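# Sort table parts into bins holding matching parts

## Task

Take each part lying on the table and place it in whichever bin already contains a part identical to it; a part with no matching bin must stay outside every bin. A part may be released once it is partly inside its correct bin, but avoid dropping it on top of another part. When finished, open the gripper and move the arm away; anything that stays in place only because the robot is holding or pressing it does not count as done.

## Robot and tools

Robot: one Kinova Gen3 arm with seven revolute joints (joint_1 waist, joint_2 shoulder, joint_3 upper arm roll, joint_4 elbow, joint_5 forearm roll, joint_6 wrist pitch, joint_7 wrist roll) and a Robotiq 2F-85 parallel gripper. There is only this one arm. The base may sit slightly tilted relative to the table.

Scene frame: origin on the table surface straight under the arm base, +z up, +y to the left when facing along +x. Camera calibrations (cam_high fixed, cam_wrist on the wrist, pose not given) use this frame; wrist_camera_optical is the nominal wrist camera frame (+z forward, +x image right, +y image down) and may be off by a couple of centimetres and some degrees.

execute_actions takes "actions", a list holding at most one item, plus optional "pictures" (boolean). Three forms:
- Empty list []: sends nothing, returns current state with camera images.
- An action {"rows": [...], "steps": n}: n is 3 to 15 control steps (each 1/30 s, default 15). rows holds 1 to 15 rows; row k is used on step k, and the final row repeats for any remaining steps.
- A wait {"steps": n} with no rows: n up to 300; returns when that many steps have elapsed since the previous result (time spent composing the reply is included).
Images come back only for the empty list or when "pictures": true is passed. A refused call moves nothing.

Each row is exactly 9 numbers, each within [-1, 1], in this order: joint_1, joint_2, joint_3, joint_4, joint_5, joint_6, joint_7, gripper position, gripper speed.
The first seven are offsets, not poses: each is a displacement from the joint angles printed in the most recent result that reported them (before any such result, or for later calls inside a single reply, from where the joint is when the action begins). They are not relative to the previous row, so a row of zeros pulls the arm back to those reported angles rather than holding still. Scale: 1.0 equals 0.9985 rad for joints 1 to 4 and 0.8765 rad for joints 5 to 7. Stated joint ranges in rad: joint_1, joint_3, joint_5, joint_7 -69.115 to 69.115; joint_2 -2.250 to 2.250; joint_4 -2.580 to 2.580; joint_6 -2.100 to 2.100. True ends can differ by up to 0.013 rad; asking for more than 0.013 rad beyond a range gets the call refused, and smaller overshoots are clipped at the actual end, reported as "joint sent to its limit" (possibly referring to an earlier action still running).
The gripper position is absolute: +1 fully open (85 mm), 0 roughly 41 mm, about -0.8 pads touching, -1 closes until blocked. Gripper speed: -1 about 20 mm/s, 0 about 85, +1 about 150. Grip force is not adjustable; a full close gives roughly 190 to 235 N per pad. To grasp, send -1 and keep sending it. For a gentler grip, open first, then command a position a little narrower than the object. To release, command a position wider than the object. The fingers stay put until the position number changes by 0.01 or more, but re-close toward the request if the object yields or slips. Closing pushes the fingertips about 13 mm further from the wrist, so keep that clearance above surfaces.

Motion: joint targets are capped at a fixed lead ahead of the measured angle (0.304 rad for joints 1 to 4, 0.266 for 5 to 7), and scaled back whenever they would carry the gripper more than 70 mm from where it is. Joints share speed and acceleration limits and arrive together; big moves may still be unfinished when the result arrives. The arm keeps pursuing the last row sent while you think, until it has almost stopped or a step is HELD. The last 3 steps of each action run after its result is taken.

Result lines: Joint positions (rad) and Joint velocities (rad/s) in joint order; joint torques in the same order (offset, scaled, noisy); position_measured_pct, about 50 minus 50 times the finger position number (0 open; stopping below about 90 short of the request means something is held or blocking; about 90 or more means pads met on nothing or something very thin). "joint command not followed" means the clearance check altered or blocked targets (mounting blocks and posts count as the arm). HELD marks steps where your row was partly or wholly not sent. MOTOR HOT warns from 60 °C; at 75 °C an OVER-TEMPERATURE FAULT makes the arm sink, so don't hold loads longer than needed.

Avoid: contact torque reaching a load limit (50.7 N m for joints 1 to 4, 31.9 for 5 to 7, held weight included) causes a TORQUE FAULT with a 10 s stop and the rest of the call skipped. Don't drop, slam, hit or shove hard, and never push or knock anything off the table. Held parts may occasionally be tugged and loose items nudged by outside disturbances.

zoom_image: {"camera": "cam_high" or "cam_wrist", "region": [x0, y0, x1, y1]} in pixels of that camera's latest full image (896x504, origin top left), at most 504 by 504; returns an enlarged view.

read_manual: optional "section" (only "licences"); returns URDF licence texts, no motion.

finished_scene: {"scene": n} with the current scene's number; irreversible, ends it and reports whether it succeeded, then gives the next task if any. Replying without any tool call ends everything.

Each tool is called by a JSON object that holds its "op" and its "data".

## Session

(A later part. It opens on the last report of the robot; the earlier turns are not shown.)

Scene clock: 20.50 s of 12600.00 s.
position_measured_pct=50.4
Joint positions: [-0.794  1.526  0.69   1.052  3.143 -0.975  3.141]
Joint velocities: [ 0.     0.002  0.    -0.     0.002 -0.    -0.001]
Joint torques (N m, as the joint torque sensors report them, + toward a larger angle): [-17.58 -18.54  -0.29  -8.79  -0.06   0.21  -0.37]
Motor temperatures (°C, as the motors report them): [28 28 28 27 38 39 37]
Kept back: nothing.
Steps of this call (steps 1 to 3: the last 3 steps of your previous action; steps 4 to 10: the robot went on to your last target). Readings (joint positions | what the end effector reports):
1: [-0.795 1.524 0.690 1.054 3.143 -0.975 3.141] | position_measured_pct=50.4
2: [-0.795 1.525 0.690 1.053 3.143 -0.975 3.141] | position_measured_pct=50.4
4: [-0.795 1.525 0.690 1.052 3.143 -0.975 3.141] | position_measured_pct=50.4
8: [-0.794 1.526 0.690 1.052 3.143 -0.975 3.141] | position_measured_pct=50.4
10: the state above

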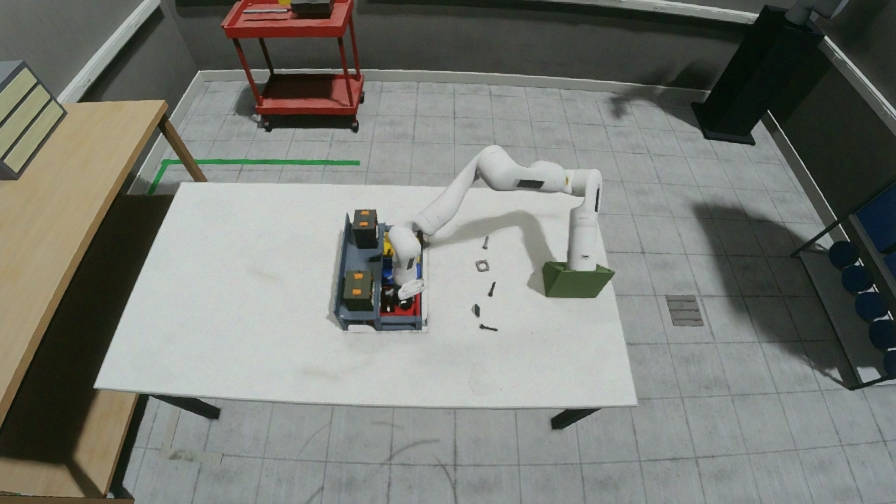

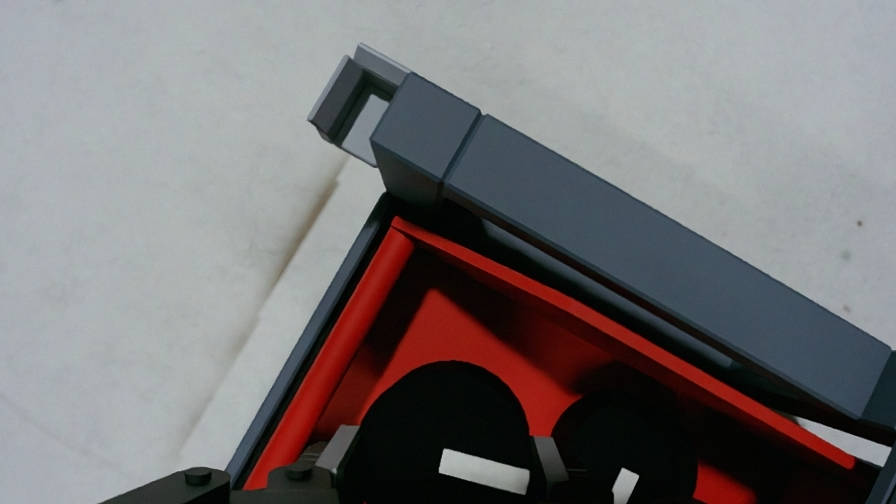

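{"op": "execute_actions", "data": {"actions": [{"rows":[[0,0,0,0,0,0,0,0.25,0]],"steps":10}]}}

{"op": "execute_actions", "data": {"actions": [{"rows":[[-0.11,-0.13,0.015,0,0,0,0,0.25,0]]}]}}

{"op": "execute_actions", "data": {"actions": [{"rows":[[-0.252,0,-0.249,0.581,0,0.257,0.5,-0.1,0]]}]}}

{"op": "execute_actions", "data": {"actions": [{"steps":20}]}}

{"op": "execute_actions", "data": {"actions": [{"rows":[[0,0.121,0,0,0,0,0,-0.1,0]]}]}}

{"op": "execute_actions", "data": {"actions": [{"steps":8}], "pictures": true}}

Scene clock: 21.00 s of 12600.00 s.
position_measured_pct=39.3
Joint positions: [-0.794  1.526  0.69   1.052  3.143 -0.975  3.141]
Joint velocities: [-0.001  0.001 -0.     0.    -0.001 -0.    -0.001]
Joint torques (N m, as the joint torque sensors report them, + toward a larger angle): [-17.39 -18.25  -0.07  -8.42   0.07   0.06  -0.08]
Motor temperatures (°C, as the motors report them): [28 28 28 27 38 39 37]
Steps of this call (steps 1 to 8: the robot went on to your last target; steps 9 to 15: the first 7 steps of this action). Readings (joint positions | what the end effector reports):
9: [-0.794 1.526 0.690 1.052 3.143 -0.975 3.141] | position_measured_pct=50.4
10: [-0.794 1.526 0.690 1.052 3.143 -0.975 3.141] | position_measured_pct=50.4
12: [-0.794 1.526 0.690 1.052 3.143 -0.975 3.141] | position_measured_pct=45.6
15: the state above

Scene clock: 21.50 s of 12600.00 s.
position_measured_pct=37.7
Joint positions: [-0.902  1.399  0.705  1.049  3.143 -0.974  3.141]
Joint velocities: [-0.013 -0.017 -0.001  0.038  0.003 -0.012 -0.001]
Joint torques (N m, as the joint torque sensors report them, + toward a larger angle): [-17.33 -17.52  -0.89  -9.2    0.14   1.06  -0.06]
Motor temperatures (°C, as the motors report them): [28 28 28 27 38 39 37]
Steps of this call (steps 1 to 3: the last 3 steps of your previous action; steps 4 to 15: the first 12 steps of this action, its rows measured from where the robot was after step 3). Readings (joint positions | what the end effector reports):
3: [-0.794 1.526 0.690 1.052 3.143 -0.975 3.141] | position_measured_pct=37.7
4: [-0.795 1.524 0.690 1.052 3.143 -0.975 3.141] | position_measured_pct=37.7
5: [-0.800 1.519 0.690 1.054 3.143 -0.975 3.141] | position_measured_pct=37.7
7: [-0.824 1.490 0.693 1.056 3.143 -0.976 3.141] | position_measured_pct=37.7
11: [-0.886 1.417 0.703 1.051 3.143 -0.974 3.141] | position_measured_pct=37.7
15: the state above

Scene clock: 22.00 s of 12600.00 s.
position_measured_pct=54.8
Joint positions: [-1.051  1.395  0.56   1.284  3.143 -0.843  3.344]
Joint velocities: [-0.343  0.005 -0.358  0.847 -0.005  0.314  0.739]
Joint torques (N m, as the joint torque sensors report them, + toward a larger angle): [-12.51 -17.31  -0.16  -8.83   0.28   0.37  -0.07]
Motor temperatures (°C, as the motors report them): [28 28 28 27 38 39 37]
Steps of this call (steps 1 to 3: the last 3 steps of your previous action; steps 4 to 15: the first 12 steps of this action, its rows measured from where the robot was after step 3). Readings (joint positions | what the end effector reports):
3: [-0.903 1.397 0.705 1.051 3.143 -0.975 3.141] | position_measured_pct=37.7
4: [-0.904 1.397 0.705 1.053 3.143 -0.974 3.142] | position_measured_pct=37.7
5: [-0.909 1.396 0.702 1.059 3.144 -0.970 3.146] | position_measured_pct=38.1
7: [-0.933 1.395 0.683 1.086 3.145 -0.950 3.169] | position_measured_pct=42.5
11: [-0.998 1.395 0.615 1.177 3.143 -0.891 3.250] | position_measured_pct=52.8
15: the state above

Scene clock: 22.67 s of 12600.00 s.
position_measured_pct=54.8
Joint positions: [-1.154  1.398  0.456  1.632  3.143 -0.75   3.579]
Joint velocities: [-0.006 -0.004  0.     0.001  0.     0.     0.001]
Joint torques (N m, as the joint torque sensors report them, + toward a larger angle): [-10.49 -15.84  -1.29  -7.07  -0.02   0.27  -0.07]
Motor temperatures (°C, as the motors report them): [28 28 28 27 38 39 37]
Kept back: nothing.
Steps of this call (steps 1 to 3: the last 3 steps of your previous action; steps 4 to 20: the robot went on to your last target). Readings (joint positions | what the end effector reports):
1: [-1.062 1.395 0.549 1.313 3.143 -0.833 3.369] | position_measured_pct=54.8
2: [-1.072 1.396 0.538 1.342 3.143 -0.824 3.392] | position_measured_pct=54.8
4: [-1.090 1.396 0.520 1.401 3.143 -0.808 3.432] | position_measured_pct=54.8
8: [-1.123 1.397 0.488 1.519 3.143 -0.778 3.507] | position_measured_pct=54.8
20: the state above

Scene clock: 23.07 s of 12600.00 s.
position_measured_pct=54.8
Joint positions: [-1.154  1.515  0.456  1.632  3.143 -0.75   3.579]
Joint velocities: [-0.002  0.027  0.007 -0.011  0.001  0.003 -0.001]
Joint torques (N m, as the joint torque sensors report them, + toward a larger angle): [ -9.89 -17.11  -0.69  -5.52   0.12  -0.36  -0.14]
Motor temperatures (°C, as the motors report them): [28 28 28 27 38 39 37]
Steps of this call (steps 1 to 12: the first 12 steps of this action). Readings (joint positions | what the end effector reports):
1: [-1.154 1.399 0.456 1.631 3.143 -0.750 3.579] | position_measured_pct=54.8
2: [-1.154 1.405 0.457 1.631 3.143 -0.750 3.579] | position_measured_pct=54.8
4: [-1.155 1.435 0.457 1.630 3.143 -0.749 3.579] | position_measured_pct=54.8
8: [-1.154 1.506 0.455 1.632 3.143 -0.750 3.579] | position_measured_pct=54.8
12: the state above

Scene clock: 23.33 s of 12600.00 s.
position_measured_pct=54.8
Joint positions: [-1.154  1.518  0.456  1.632  3.143 -0.75   3.579]
Joint velocities: [ 0.     0.003  0.001 -0.    -0.001  0.    -0.   ]
Joint torques (N m, as the joint torque sensors report them, + toward a larger angle): [-10.7  -17.12  -0.53  -6.04  -0.02  -0.09  -0.35]
Motor temperatures (°C, as the motors report them): [28 28 28 27 38 39 37]
Kept back: nothing.
Steps of this call (steps 1 to 3: the last 3 steps of your previous action; steps 4 to 8: the robot went on to your last target). Readings (joint positions | what the end effector reports):
1: [-1.154 1.516 0.456 1.632 3.143 -0.750 3.579] | position_measured_pct=54.8
2: [-1.154 1.516 0.456 1.632 3.143 -0.750 3.579] | position_measured_pct=54.8
4: [-1.154 1.517 0.456 1.632 3.143 -0.750 3.579] | position_measured_pct=54.8
8: the state above

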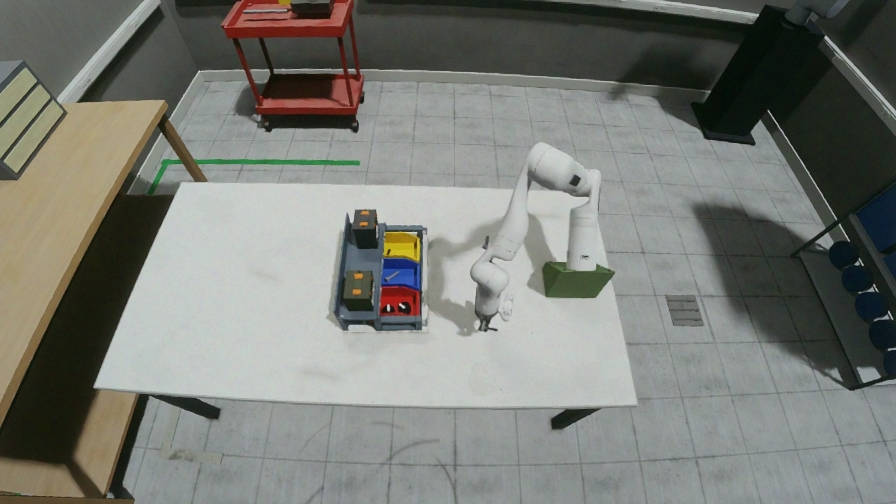

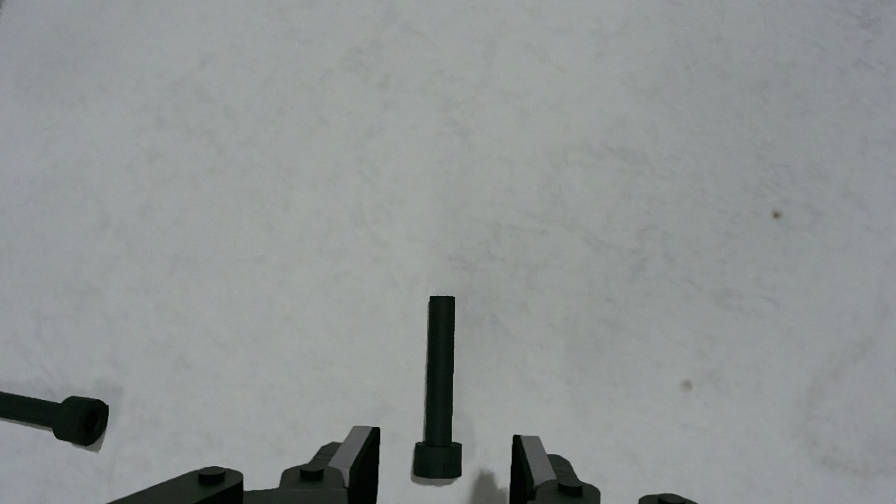

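{"op": "execute_actions", "data": {"actions": [{"rows":[[0.024,0.049,-0.001,0,0,0.045,0,-0.1,0]]}], "pictures": true}}

Scene clock: 23.80 s of 12600.00 s.
position_measured_pct=54.8
Joint positions: [-1.13   1.566  0.455  1.632  3.143 -0.71   3.579]
Joint velocities: [ 0.005  0.008 -0.    -0.001  0.001 -0.    -0.002]
Joint torques (N m, as the joint torque sensors report them, + toward a larger angle): [-10.79 -17.52  -0.64  -5.39   0.15  -0.43   0.07]
Motor temperatures (°C, as the motors report them): [28 28 28 27 38 39 37]
Steps of this call (steps 1 to 2: the robot went on to your last target; steps 3 to 14: the first 12 steps of this action). Readings (joint positions | what the end effector reports):
3: [-1.153 1.520 0.456 1.631 3.143 -0.749 3.579] | position_measured_pct=54.8
4: [-1.150 1.526 0.456 1.631 3.143 -0.745 3.579] | position_measured_pct=54.8
6: [-1.137 1.552 0.456 1.630 3.143 -0.725 3.579] | position_measured_pct=54.8
10: [-1.131 1.565 0.455 1.632 3.143 -0.710 3.579] | position_measured_pct=54.8
14: the state above

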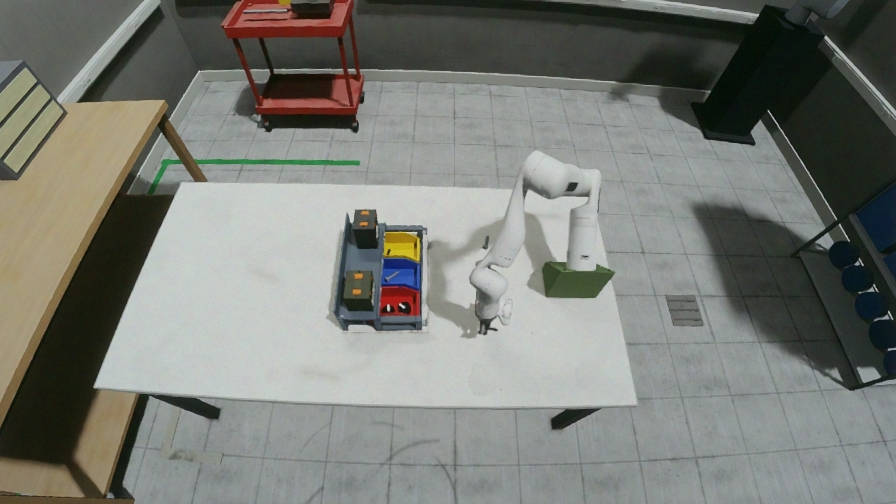

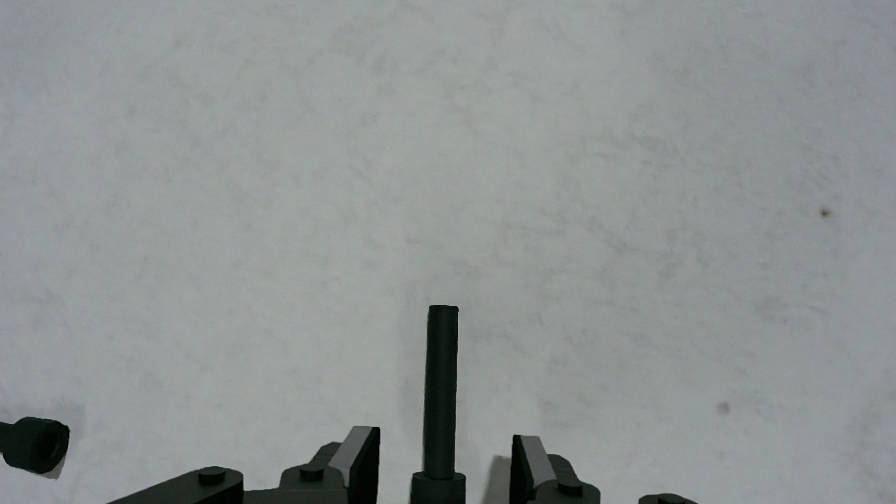

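{"op": "execute_actions", "data": {"actions": [{"rows":[[0.009,0.019,0,0,0,0.018,0,-0.1,0]],"steps":10}]}}

{"op": "execute_actions", "data": {"actions": [{"rows":[[0,0,0,0,0,0,0,-1,0]]}], "pictures": true}}

Scene clock: 24.13 s of 12600.00 s.
position_measured_pct=54.8
Joint positions: [-1.122  1.584  0.455  1.632  3.143 -0.694  3.579]
Joint velocities: [ 0.003  0.006  0.    -0.004  0.     0.003  0.   ]
Joint torques (N m, as the joint torque sensors report them, + toward a larger angle): [-11.25 -17.47  -0.58  -5.83  -0.04  -0.31  -0.21]
Motor temperatures (°C, as the motors report them): [28 28 28 27 38 39 37]
Steps of this call (steps 1 to 3: the last 3 steps of your previous action; steps 4 to 10: the first 7 steps of this action). Readings (joint positions | what the end effector reports):
4: [-1.129 1.568 0.455 1.631 3.143 -0.710 3.579] | position_measured_pct=54.8
5: [-1.126 1.574 0.455 1.631 3.143 -0.705 3.579] | position_measured_pct=54.8
7: [-1.122 1.584 0.455 1.632 3.143 -0.696 3.579] | position_measured_pct=54.8
10: the state above

Scene clock: 24.63 s of 12600.00 s.
position_measured_pct=82.9
Joint positions: [-1.122  1.584  0.455  1.631  3.143 -0.695  3.579]
Joint velocities: [ 0.002  0.006  0.003  0.002  0.004  0.006 -0.001]
Joint torques (N m, as the joint torque sensors report them, + toward a larger angle): [-10.54 -17.18   0.05  -5.22   0.35  -0.29  -0.23]
Motor temperatures (°C, as the motors report them): [28 28 28 27 38 39 37]
Steps of this call (steps 1 to 3: the last 3 steps of your previous action; steps 4 to 15: the first 12 steps of this action, its rows measured from where the robot was after step 3). Readings (joint positions | what the end effector reports):
3: [-1.121 1.585 0.455 1.632 3.143 -0.694 3.579] | position_measured_pct=54.8
4: [-1.121 1.585 0.455 1.632 3.143 -0.694 3.579] | position_measured_pct=54.8
5: [-1.121 1.585 0.455 1.632 3.143 -0.694 3.579] | position_measured_pct=55.6
7: [-1.121 1.585 0.455 1.632 3.143 -0.694 3.579] | position_measured_pct=59.5
11: [-1.121 1.585 0.455 1.632 3.143 -0.694 3.579] | position_measured_pct=71.0
15: the state above

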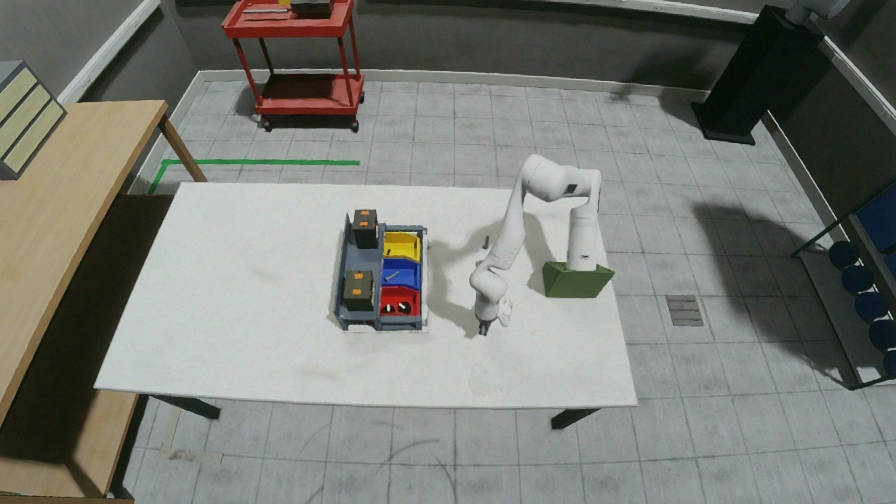

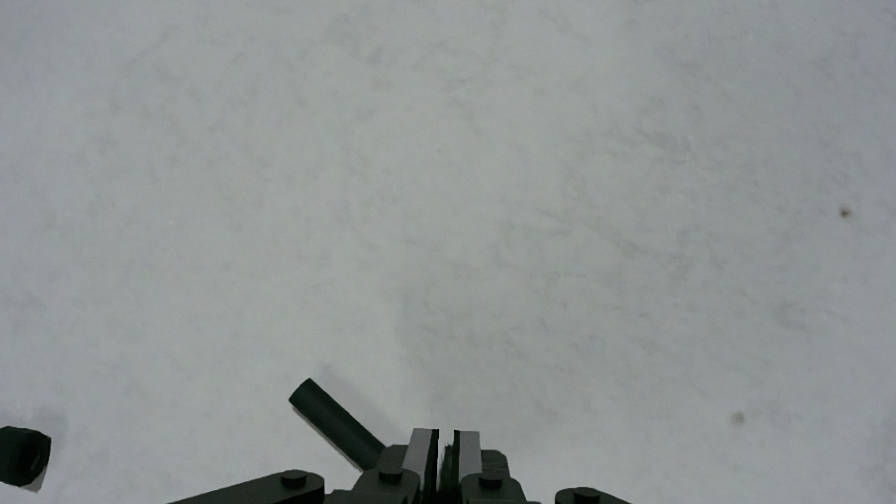

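Too high. Back up and look.

{"op": "execute_actions", "data": {"actions": [{"rows":[[-0.02,-0.04,0,0,0,-0.04,0,-0.1,0],[-0.02,-0.04,0,0,0,-0.04,0,-0.1,0],[-0.02,-0.04,0,0,0,-0.04,0,-0.1,0],[-0.02,-0.04,0,0,0,-0.04,0.9,-0.1,0]]}]}}

{"op": "execute_actions", "data": {"actions": [{"steps":22}], "pictures": true}}

Scene clock: 25.13 s of 12600.00 s.
position_measured_pct=63.5
Joint positions: [-1.141  1.545  0.455  1.631  3.143 -0.728  3.841]
Joint velocities: [-0.006 -0.007  0.     0.    -0.    -0.01   1.214]
Joint torques (N m, as the joint torque sensors report them, + toward a larger angle): [-10.52 -17.64  -0.43  -6.35  -0.03  -0.15  -0.26]
Motor temperatures (°C, as the motors report them): [28 28 28 27 38 39 37]
Steps of this call (steps 1 to 3: the last 3 steps of your previous action; steps 4 to 15: the first 12 steps of this action). Readings (joint positions | what the end effector reports):
4: [-1.122 1.583 0.455 1.632 3.143 -0.695 3.579] | position_measured_pct=91.3
5: [-1.125 1.577 0.455 1.632 3.143 -0.700 3.579] | position_measured_pct=91.3
7: [-1.136 1.554 0.455 1.632 3.143 -0.718 3.581] | position_measured_pct=86.9
11: [-1.139 1.547 0.455 1.631 3.143 -0.726 3.679] | position_measured_pct=75.4
15: the state above

Scene clock: 25.87 s of 12600.00 s.
position_measured_pct=54.8
Joint positions: [-1.142  1.544  0.455  1.631  3.143 -0.73   4.368]
Joint velocities: [-0.001 -0.     0.     0.001  0.    -0.    -0.   ]
Joint torques (N m, as the joint torque sensors report them, + toward a larger angle): [-10.82 -17.13  -0.74  -5.5    0.1   -0.29  -0.38]
Motor temperatures (°C, as the motors report them): [28 28 28 27 38 39 37]
Kept back: nothing.
Steps of this call (steps 1 to 3: the last 3 steps of your previous action; steps 4 to 22: the robot went on to your last target). Readings (joint positions | what the end effector reports):
1: [-1.141 1.545 0.455 1.631 3.143 -0.729 3.882] | position_measured_pct=60.3
2: [-1.141 1.545 0.455 1.631 3.143 -0.729 3.923] | position_measured_pct=57.9
4: [-1.141 1.545 0.455 1.631 3.143 -0.729 4.004] | position_measured_pct=55.6
8: [-1.142 1.544 0.455 1.631 3.143 -0.730 4.166] | position_measured_pct=55.2
22: the state above

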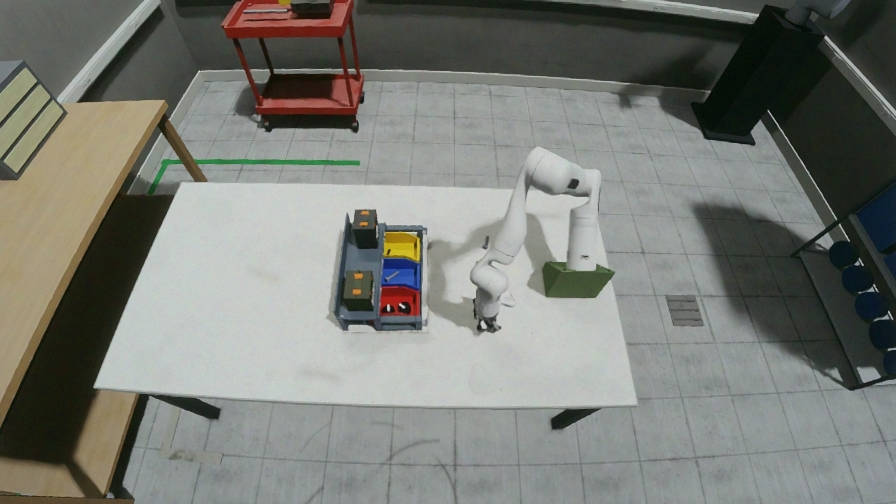

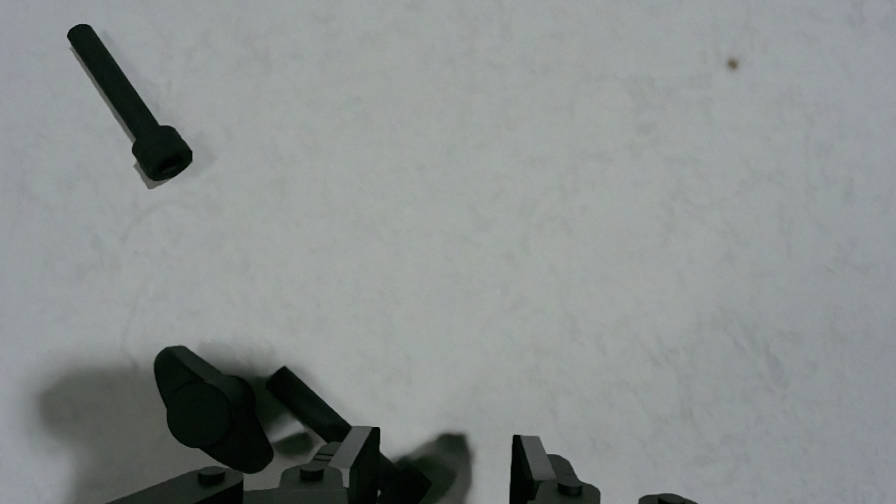

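{"op": "execute_actions", "data": {"actions": [{"rows":[[0.021,-0.01,0.022,0,0,0.035,0.97,-0.1,0]]}]}}

{"op": "execute_actions", "data": {"actions": [{"steps":20}], "pictures": true}}

Scene clock: 26.40 s of 12600.00 s.
position_measured_pct=54.8
Joint positions: [-1.124  1.536  0.474  1.631  3.143 -0.703  4.752]
Joint velocities: [ 0.019 -0.01   0.018  0.001 -0.001  0.028  1.216]
Joint torques (N m, as the joint torque sensors report them, + toward a larger angle): [-11.54 -16.91  -0.45  -6.15  -0.12  -0.06  -0.43]
Motor temperatures (°C, as the motors report them): [28 28 28 27 38 39 37]
Steps of this call (steps 1 to 4: the robot went on to your last target; steps 5 to 16: the first 12 steps of this action). Readings (joint positions | what the end effector reports):
5: [-1.142 1.544 0.455 1.631 3.142 -0.730 4.370] | position_measured_pct=54.8
6: [-1.141 1.544 0.455 1.631 3.142 -0.728 4.379] | position_measured_pct=54.8
8: [-1.136 1.542 0.459 1.631 3.142 -0.723 4.430] | position_measured_pct=54.8
12: [-1.128 1.538 0.470 1.631 3.143 -0.709 4.590] | position_measured_pct=54.8
16: the state above

Scene clock: 27.07 s of 12600.00 s.
position_measured_pct=54.8
Joint positions: [-1.121  1.534  0.477  1.631  3.143 -0.699  5.218]
Joint velocities: [-0.001 -0.001 -0.    -0.    -0.002  0.     0.002]
Joint torques (N m, as the joint torque sensors report them, + toward a larger angle): [-11.11 -17.11  -0.49  -6.11   0.14  -0.01  -0.08]
Motor temperatures (°C, as the motors report them): [28 28 28 27 38 39 37]
Kept back: nothing.
Steps of this call (steps 1 to 3: the last 3 steps of your previous action; steps 4 to 20: the robot went on to your last target). Readings (joint positions | what the end effector reports):
1: [-1.123 1.535 0.475 1.631 3.143 -0.702 4.793] | position_measured_pct=54.8
2: [-1.123 1.535 0.475 1.631 3.143 -0.702 4.833] | position_measured_pct=54.8
4: [-1.122 1.535 0.476 1.631 3.143 -0.701 4.915] | position_measured_pct=54.8
8: [-1.121 1.534 0.476 1.631 3.143 -0.700 5.077] | position_measured_pct=54.8
20: the state above

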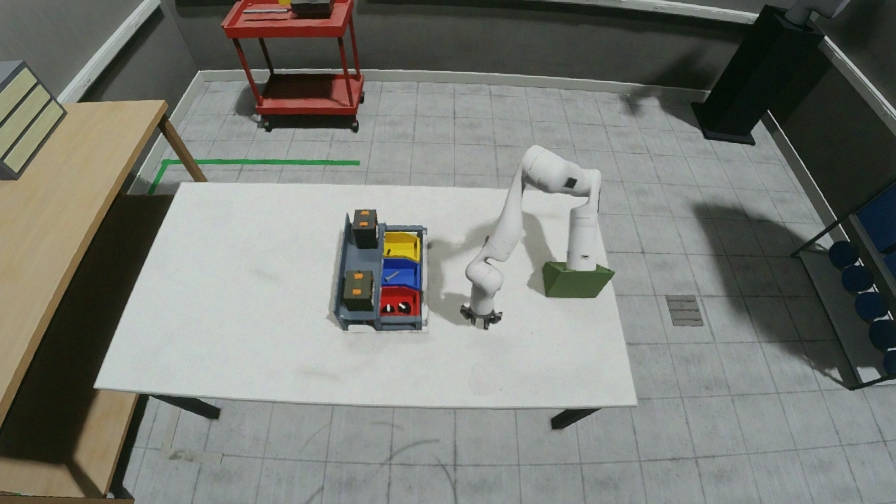

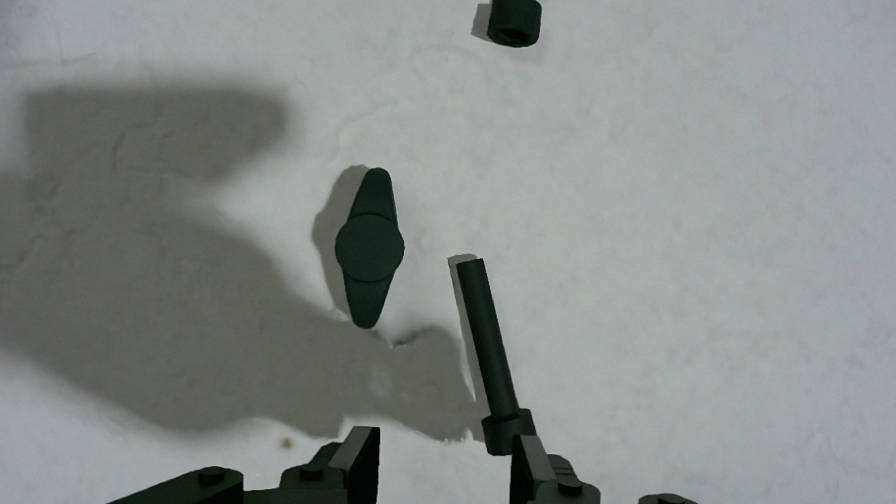

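{"op": "execute_actions", "data": {"actions": [{"rows":[[-0.022,0.01,-0.023,0,0,-0.035,0.23,-0.1,0]],"steps":12}]}}

{"op": "execute_actions", "data": {"actions": [{"rows":[[0.027,0.054,0,0,0,0.054,0,-0.1,0]]}], "pictures": true}}

Scene clock: 27.47 s of 12600.00 s.
position_measured_pct=54.8
Joint positions: [-1.142  1.544  0.453  1.631  3.142 -0.729  5.417]
Joint velocities: [-0.007  0.003 -0.019  0.001 -0.001 -0.021  0.132]
Joint torques (N m, as the joint torque sensors report them, + toward a larger angle): [ -9.06 -17.63   0.65  -5.93   0.18  -0.08  -0.21]
Motor temperatures (°C, as the motors report them): [28 28 28 27 38 39 37]
Steps of this call (steps 1 to 3: the robot went on to your last target; steps 4 to 12: the first 9 steps of this action). Readings (joint positions | what the end effector reports):
4: [-1.121 1.534 0.477 1.631 3.143 -0.699 5.220] | position_measured_pct=54.8
5: [-1.123 1.535 0.476 1.631 3.143 -0.701 5.229] | position_measured_pct=54.8
7: [-1.129 1.538 0.471 1.631 3.143 -0.708 5.280] | position_measured_pct=54.8
11: [-1.141 1.543 0.454 1.631 3.142 -0.728 5.408] | position_measured_pct=54.8
12: the state above

Scene clock: 27.97 s of 12600.00 s.
position_measured_pct=54.8
Joint positions: [-1.116  1.597  0.454  1.631  3.143 -0.682  5.42 ]
Joint velocities: [ 0.003  0.009  0.    -0.    -0.002 -0.     0.001]
Joint torques (N m, as the joint torque sensors report them, + toward a larger angle): [-10.55 -17.36  -0.85  -5.32   0.17  -0.06  -0.19]
Motor temperatures (°C, as the motors report them): [28 28 28 27 38 39 37]
Steps of this call (steps 1 to 3: the last 3 steps of your previous action; steps 4 to 15: the first 12 steps of this action, its rows measured from where the robot was after step 3). Readings (joint positions | what the end effector reports):
3: [-1.142 1.544 0.454 1.631 3.143 -0.730 5.420] | position_measured_pct=54.8
4: [-1.142 1.545 0.454 1.631 3.143 -0.729 5.420] | position_measured_pct=54.8
5: [-1.138 1.552 0.454 1.631 3.143 -0.724 5.420] | position_measured_pct=54.8
7: [-1.125 1.579 0.454 1.630 3.143 -0.701 5.420] | position_measured_pct=54.8
11: [-1.117 1.595 0.454 1.632 3.142 -0.683 5.420] | position_measured_pct=54.8
15: the state above

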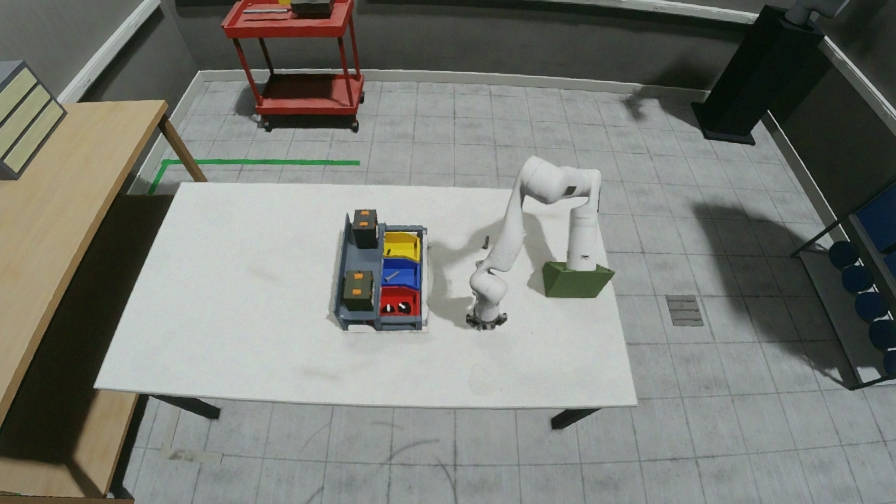

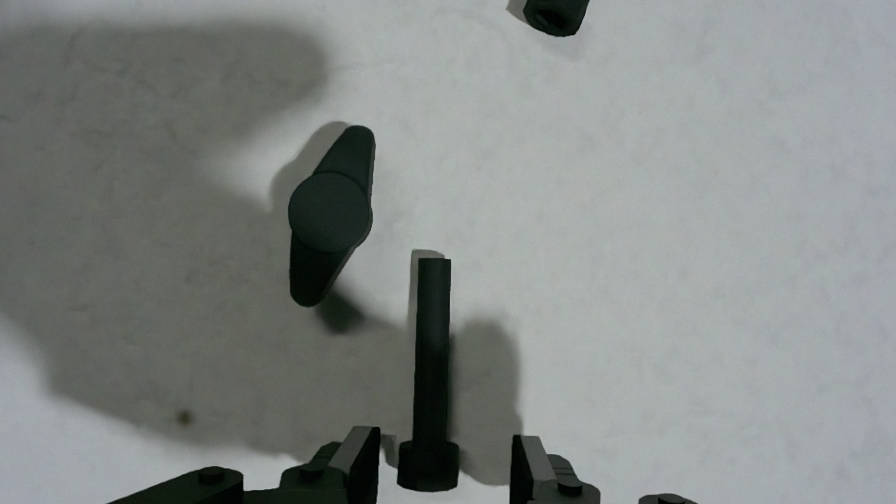

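{"op": "execute_actions", "data": {"actions": [{"rows":[[0.002,0.005,0,0,0,0.004,0,-0.1,0],[0.002,0.005,0,0,0,0.004,0,-1,0]]}]}}

{"op": "execute_actions", "data": {"actions": [{"rows":[[0,-0.383,0,0,0,-0.2,0.72,-1,0]]}]}}

{"op": "execute_actions", "data": {"actions": [{"steps":15}]}}

{"op": "execute_actions", "data": {"actions": [{"rows":[[0.346,0,0.445,-0.459,0,-0.246,0,-1,0]]}]}}

{"op": "execute_actions", "data": {"actions": [{"steps":25}], "pictures": true}}

Scene clock: 28.57 s of 12600.00 s.
position_measured_pct=77.8
Joint positions: [-1.114  1.601  0.454  1.631  3.143 -0.679  5.42 ]
Joint velocities: [-0.001 -0.004 -0.     0.001 -0.001 -0.004  0.001]
Joint torques (N m, as the joint torque sensors report them, + toward a larger angle): [-10.14 -16.47  -0.76  -5.21  -0.03   0.46  -0.24]
Motor temperatures (°C, as the motors report them): [28 28 28 27 38 39 37]
Steps of this call (steps 1 to 3: the last 3 steps of your previous action; steps 4 to 6: the robot went on to your last target; steps 7 to 18: the first 12 steps of this action). Readings (joint positions | what the end effector reports):
7: [-1.115 1.599 0.454 1.631 3.143 -0.682 5.420] | position_measured_pct=54.8
8: [-1.114 1.601 0.454 1.631 3.143 -0.680 5.420] | position_measured_pct=54.8
10: [-1.114 1.602 0.454 1.632 3.143 -0.679 5.420] | position_measured_pct=57.1
14: [-1.114 1.602 0.454 1.631 3.143 -0.679 5.420] | position_measured_pct=67.9
18: the state above

Scene clock: 29.07 s of 12600.00 s.
position_measured_pct=79.8
Joint positions: [-1.114  1.336  0.454  1.631  3.143 -0.804  5.689]
Joint velocities: [-0.006 -0.693  0.011 -0.013  0.003 -0.319  1.214]
Joint torques (N m, as the joint torque sensors report them, + toward a larger angle): [-10.81 -11.97  -1.88  -5.77  -0.06  -0.19  -0.23]
Motor temperatures (°C, as the motors report them): [28 28 28 27 38 39 37]
Steps of this call (steps 1 to 3: the last 3 steps of your previous action; steps 4 to 15: the first 12 steps of this action, its rows measured from where the robot was after step 3). Readings (joint positions | what the end effector reports):
3: [-1.114 1.601 0.454 1.631 3.143 -0.679 5.420] | position_measured_pct=79.8
4: [-1.114 1.600 0.454 1.632 3.142 -0.680 5.421] | position_measured_pct=79.8
5: [-1.114 1.594 0.453 1.632 3.142 -0.682 5.425] | position_measured_pct=79.8
7: [-1.113 1.564 0.453 1.633 3.142 -0.698 5.448] | position_measured_pct=79.8
11: [-1.113 1.451 0.453 1.632 3.142 -0.753 5.545] | position_measured_pct=79.8
15: the state above

Scene clock: 29.57 s of 12600.00 s.
position_measured_pct=79.8
Joint positions: [-1.114  1.22   0.454  1.631  3.143 -0.855  6.051]
Joint velocities: [ 0.002 -0.01  -0.     0.001  0.002  0.    -0.   ]
Joint torques (N m, as the joint torque sensors report them, + toward a larger angle): [-11.76 -14.61  -1.78  -7.94  -0.1    0.2   -0.29]
Motor temperatures (°C, as the motors report them): [28 28 28 27 38 39 37]
Kept back: nothing.
Steps of this call (steps 1 to 3: the last 3 steps of your previous action; steps 4 to 15: the robot went on to your last target). Readings (joint positions | what the end effector reports):
1: [-1.114 1.314 0.454 1.631 3.143 -0.814 5.730] | position_measured_pct=79.8
2: [-1.114 1.297 0.454 1.630 3.143 -0.822 5.770] | position_measured_pct=79.8
4: [-1.114 1.270 0.454 1.631 3.143 -0.834 5.852] | position_measured_pct=79.8
8: [-1.114 1.231 0.454 1.631 3.143 -0.850 6.008] | position_measured_pct=79.8
15: the state above

Scene clock: 29.97 s of 12600.00 s.
position_measured_pct=79.8
Joint positions: [-0.938  1.221  0.647  1.431  3.142 -0.966  6.051]
Joint velocities: [ 0.417 -0.002  0.622 -0.645 -0.    -0.257  0.001]
Joint torques (N m, as the joint torque sensors report them, + toward a larger angle): [-15.9  -14.67  -1.56  -7.91   0.05  -0.05  -0.18]
Motor temperatures (°C, as the motors report them): [28 28 28 27 38 39 37]
Steps of this call (steps 1 to 12: the first 12 steps of this action). Readings (joint positions | what the end effector reports):
1: [-1.113 1.220 0.454 1.630 3.142 -0.855 6.051] | position_measured_pct=79.8
2: [-1.107 1.220 0.457 1.625 3.141 -0.859 6.051] | position_measured_pct=79.8
4: [-1.078 1.221 0.480 1.598 3.140 -0.878 6.051] | position_measured_pct=79.8
8: [-0.999 1.221 0.564 1.515 3.142 -0.928 6.051] | position_measured_pct=79.8
12: the state above

Scene clock: 30.80 s of 12600.00 s.
position_measured_pct=79.8
Joint positions: [-0.769  1.22   0.898  1.173  3.143 -1.07   6.051]
Joint velocities: [ 0.001  0.    -0.    -0.001 -0.001  0.     0.001]
Joint torques (N m, as the joint torque sensors report them, + toward a larger angle): [-18.77 -14.12   0.1   -8.66   0.17   0.16  -0.16]
Motor temperatures (°C, as the motors report them): [28 28 28 27 38 39 37]
Kept back: nothing.
Steps of this call (steps 1 to 3: the last 3 steps of your previous action; steps 4 to 25: the robot went on to your last target). Readings (joint positions | what the end effector reports):
1: [-0.924 1.221 0.668 1.409 3.142 -0.974 6.051] | position_measured_pct=79.8
2: [-0.910 1.221 0.689 1.388 3.142 -0.983 6.051] | position_measured_pct=79.8
4: [-0.882 1.221 0.730 1.345 3.142 -1.000 6.051] | position_measured_pct=79.8
8: [-0.826 1.221 0.813 1.260 3.142 -1.035 6.051] | position_measured_pct=79.8
25: the state above

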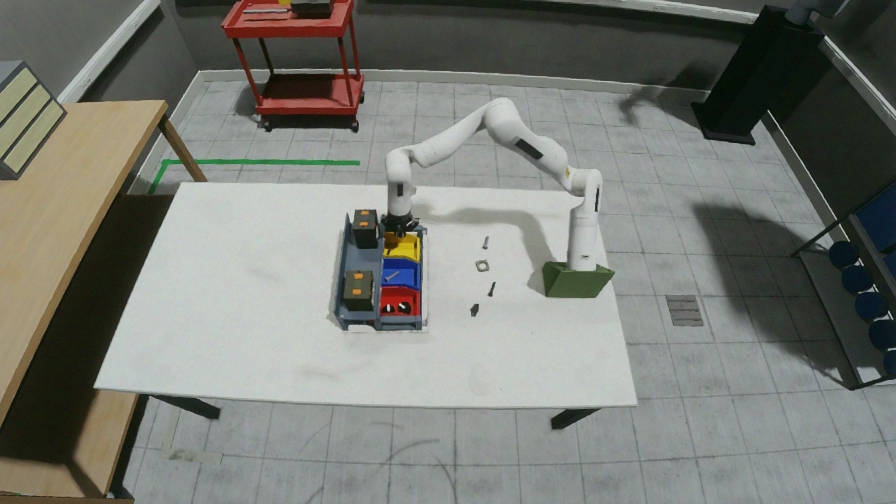

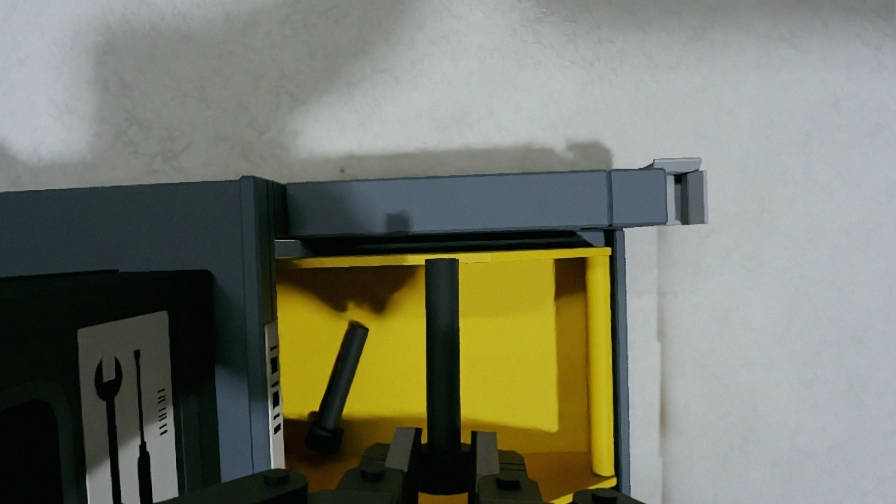

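{"op": "execute_actions", "data": {"actions": [{"rows":[[0.096,0.097,-0.048,0,0,0.06,0,-1,0]]}]}}

{"op": "execute_actions", "data": {"actions": [{"steps":6}], "pictures": true}}

Scene clock: 31.27 s of 12600.00 s.
position_measured_pct=79.8
Joint positions: [-0.675  1.315  0.85   1.174  3.142 -1.018  6.051]
Joint velocities: [ 0.017  0.012  0.008 -0.013  0.003  0.002  0.001]
Joint torques (N m, as the joint torque sensors report them, + toward a larger angle): [-18.92 -15.46  -0.23  -8.28   0.14   0.06  -0.38]
Motor temperatures (°C, as the motors report them): [28 28 28 27 38 39 37]
Steps of this call (steps 1 to 2: the robot went on to your last target; steps 3 to 14: the first 12 steps of this action). Readings (joint positions | what the end effector reports):
3: [-0.767 1.221 0.898 1.173 3.143 -1.070 6.051] | position_measured_pct=79.8
4: [-0.762 1.227 0.896 1.171 3.143 -1.067 6.051] | position_measured_pct=79.8
6: [-0.733 1.256 0.883 1.170 3.143 -1.052 6.051] | position_measured_pct=79.8
10: [-0.678 1.312 0.851 1.175 3.142 -1.020 6.051] | position_measured_pct=79.8
14: the state above

Scene clock: 31.47 s of 12600.00 s.
position_measured_pct=79.8
Joint positions: [-0.673  1.316  0.85   1.173  3.143 -1.018  6.051]
Joint velocities: [ 0.001  0.002 -0.    -0.001 -0.001 -0.     0.002]
Joint torques (N m, as the joint torque sensors report them, + toward a larger angle): [-18.87 -15.41   0.24  -7.84   0.45  -0.09  -0.04]
Motor temperatures (°C, as the motors report them): [28 28 28 27 38 39 37]
Kept back: nothing.
Steps of this call (steps 1 to 3: the last 3 steps of your previous action; steps 4 to 6: the robot went on to your last target). Readings (joint positions | what the end effector reports):
1: [-0.675 1.316 0.850 1.173 3.143 -1.018 6.051] | position_measured_pct=79.8
2: [-0.674 1.316 0.850 1.173 3.143 -1.018 6.051] | position_measured_pct=79.8
4: [-0.674 1.316 0.850 1.173 3.143 -1.018 6.051] | position_measured_pct=79.8
6: the state above

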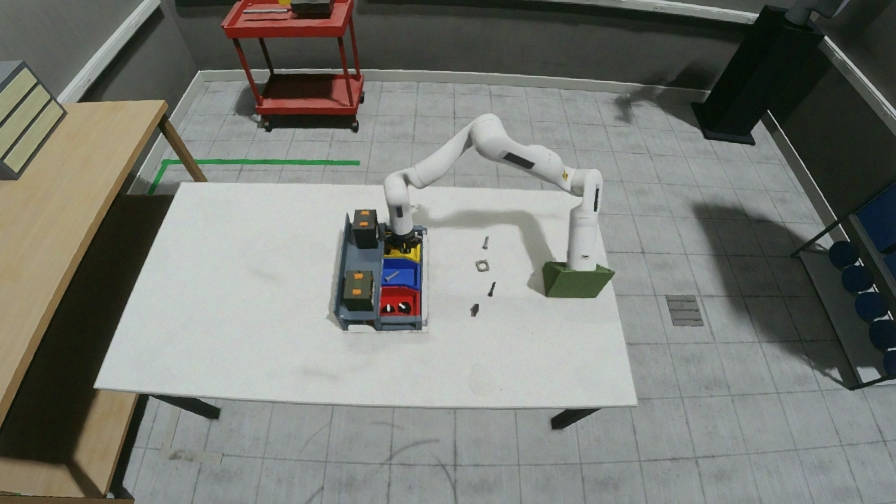

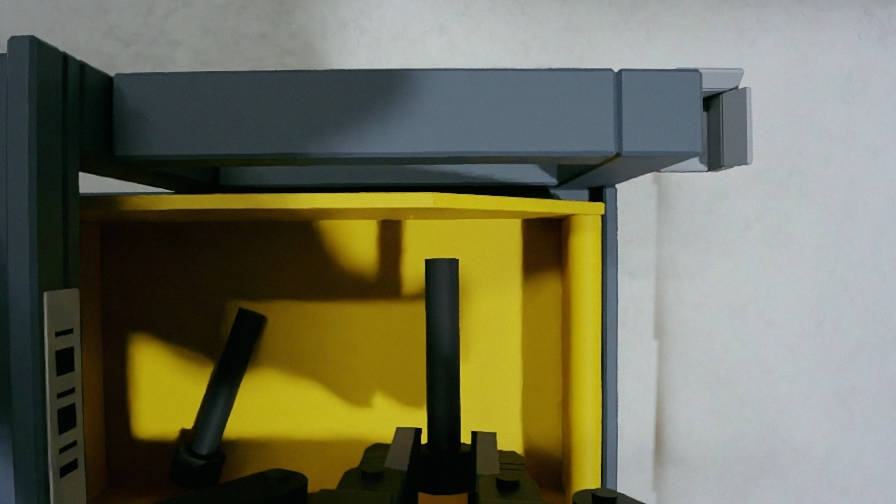

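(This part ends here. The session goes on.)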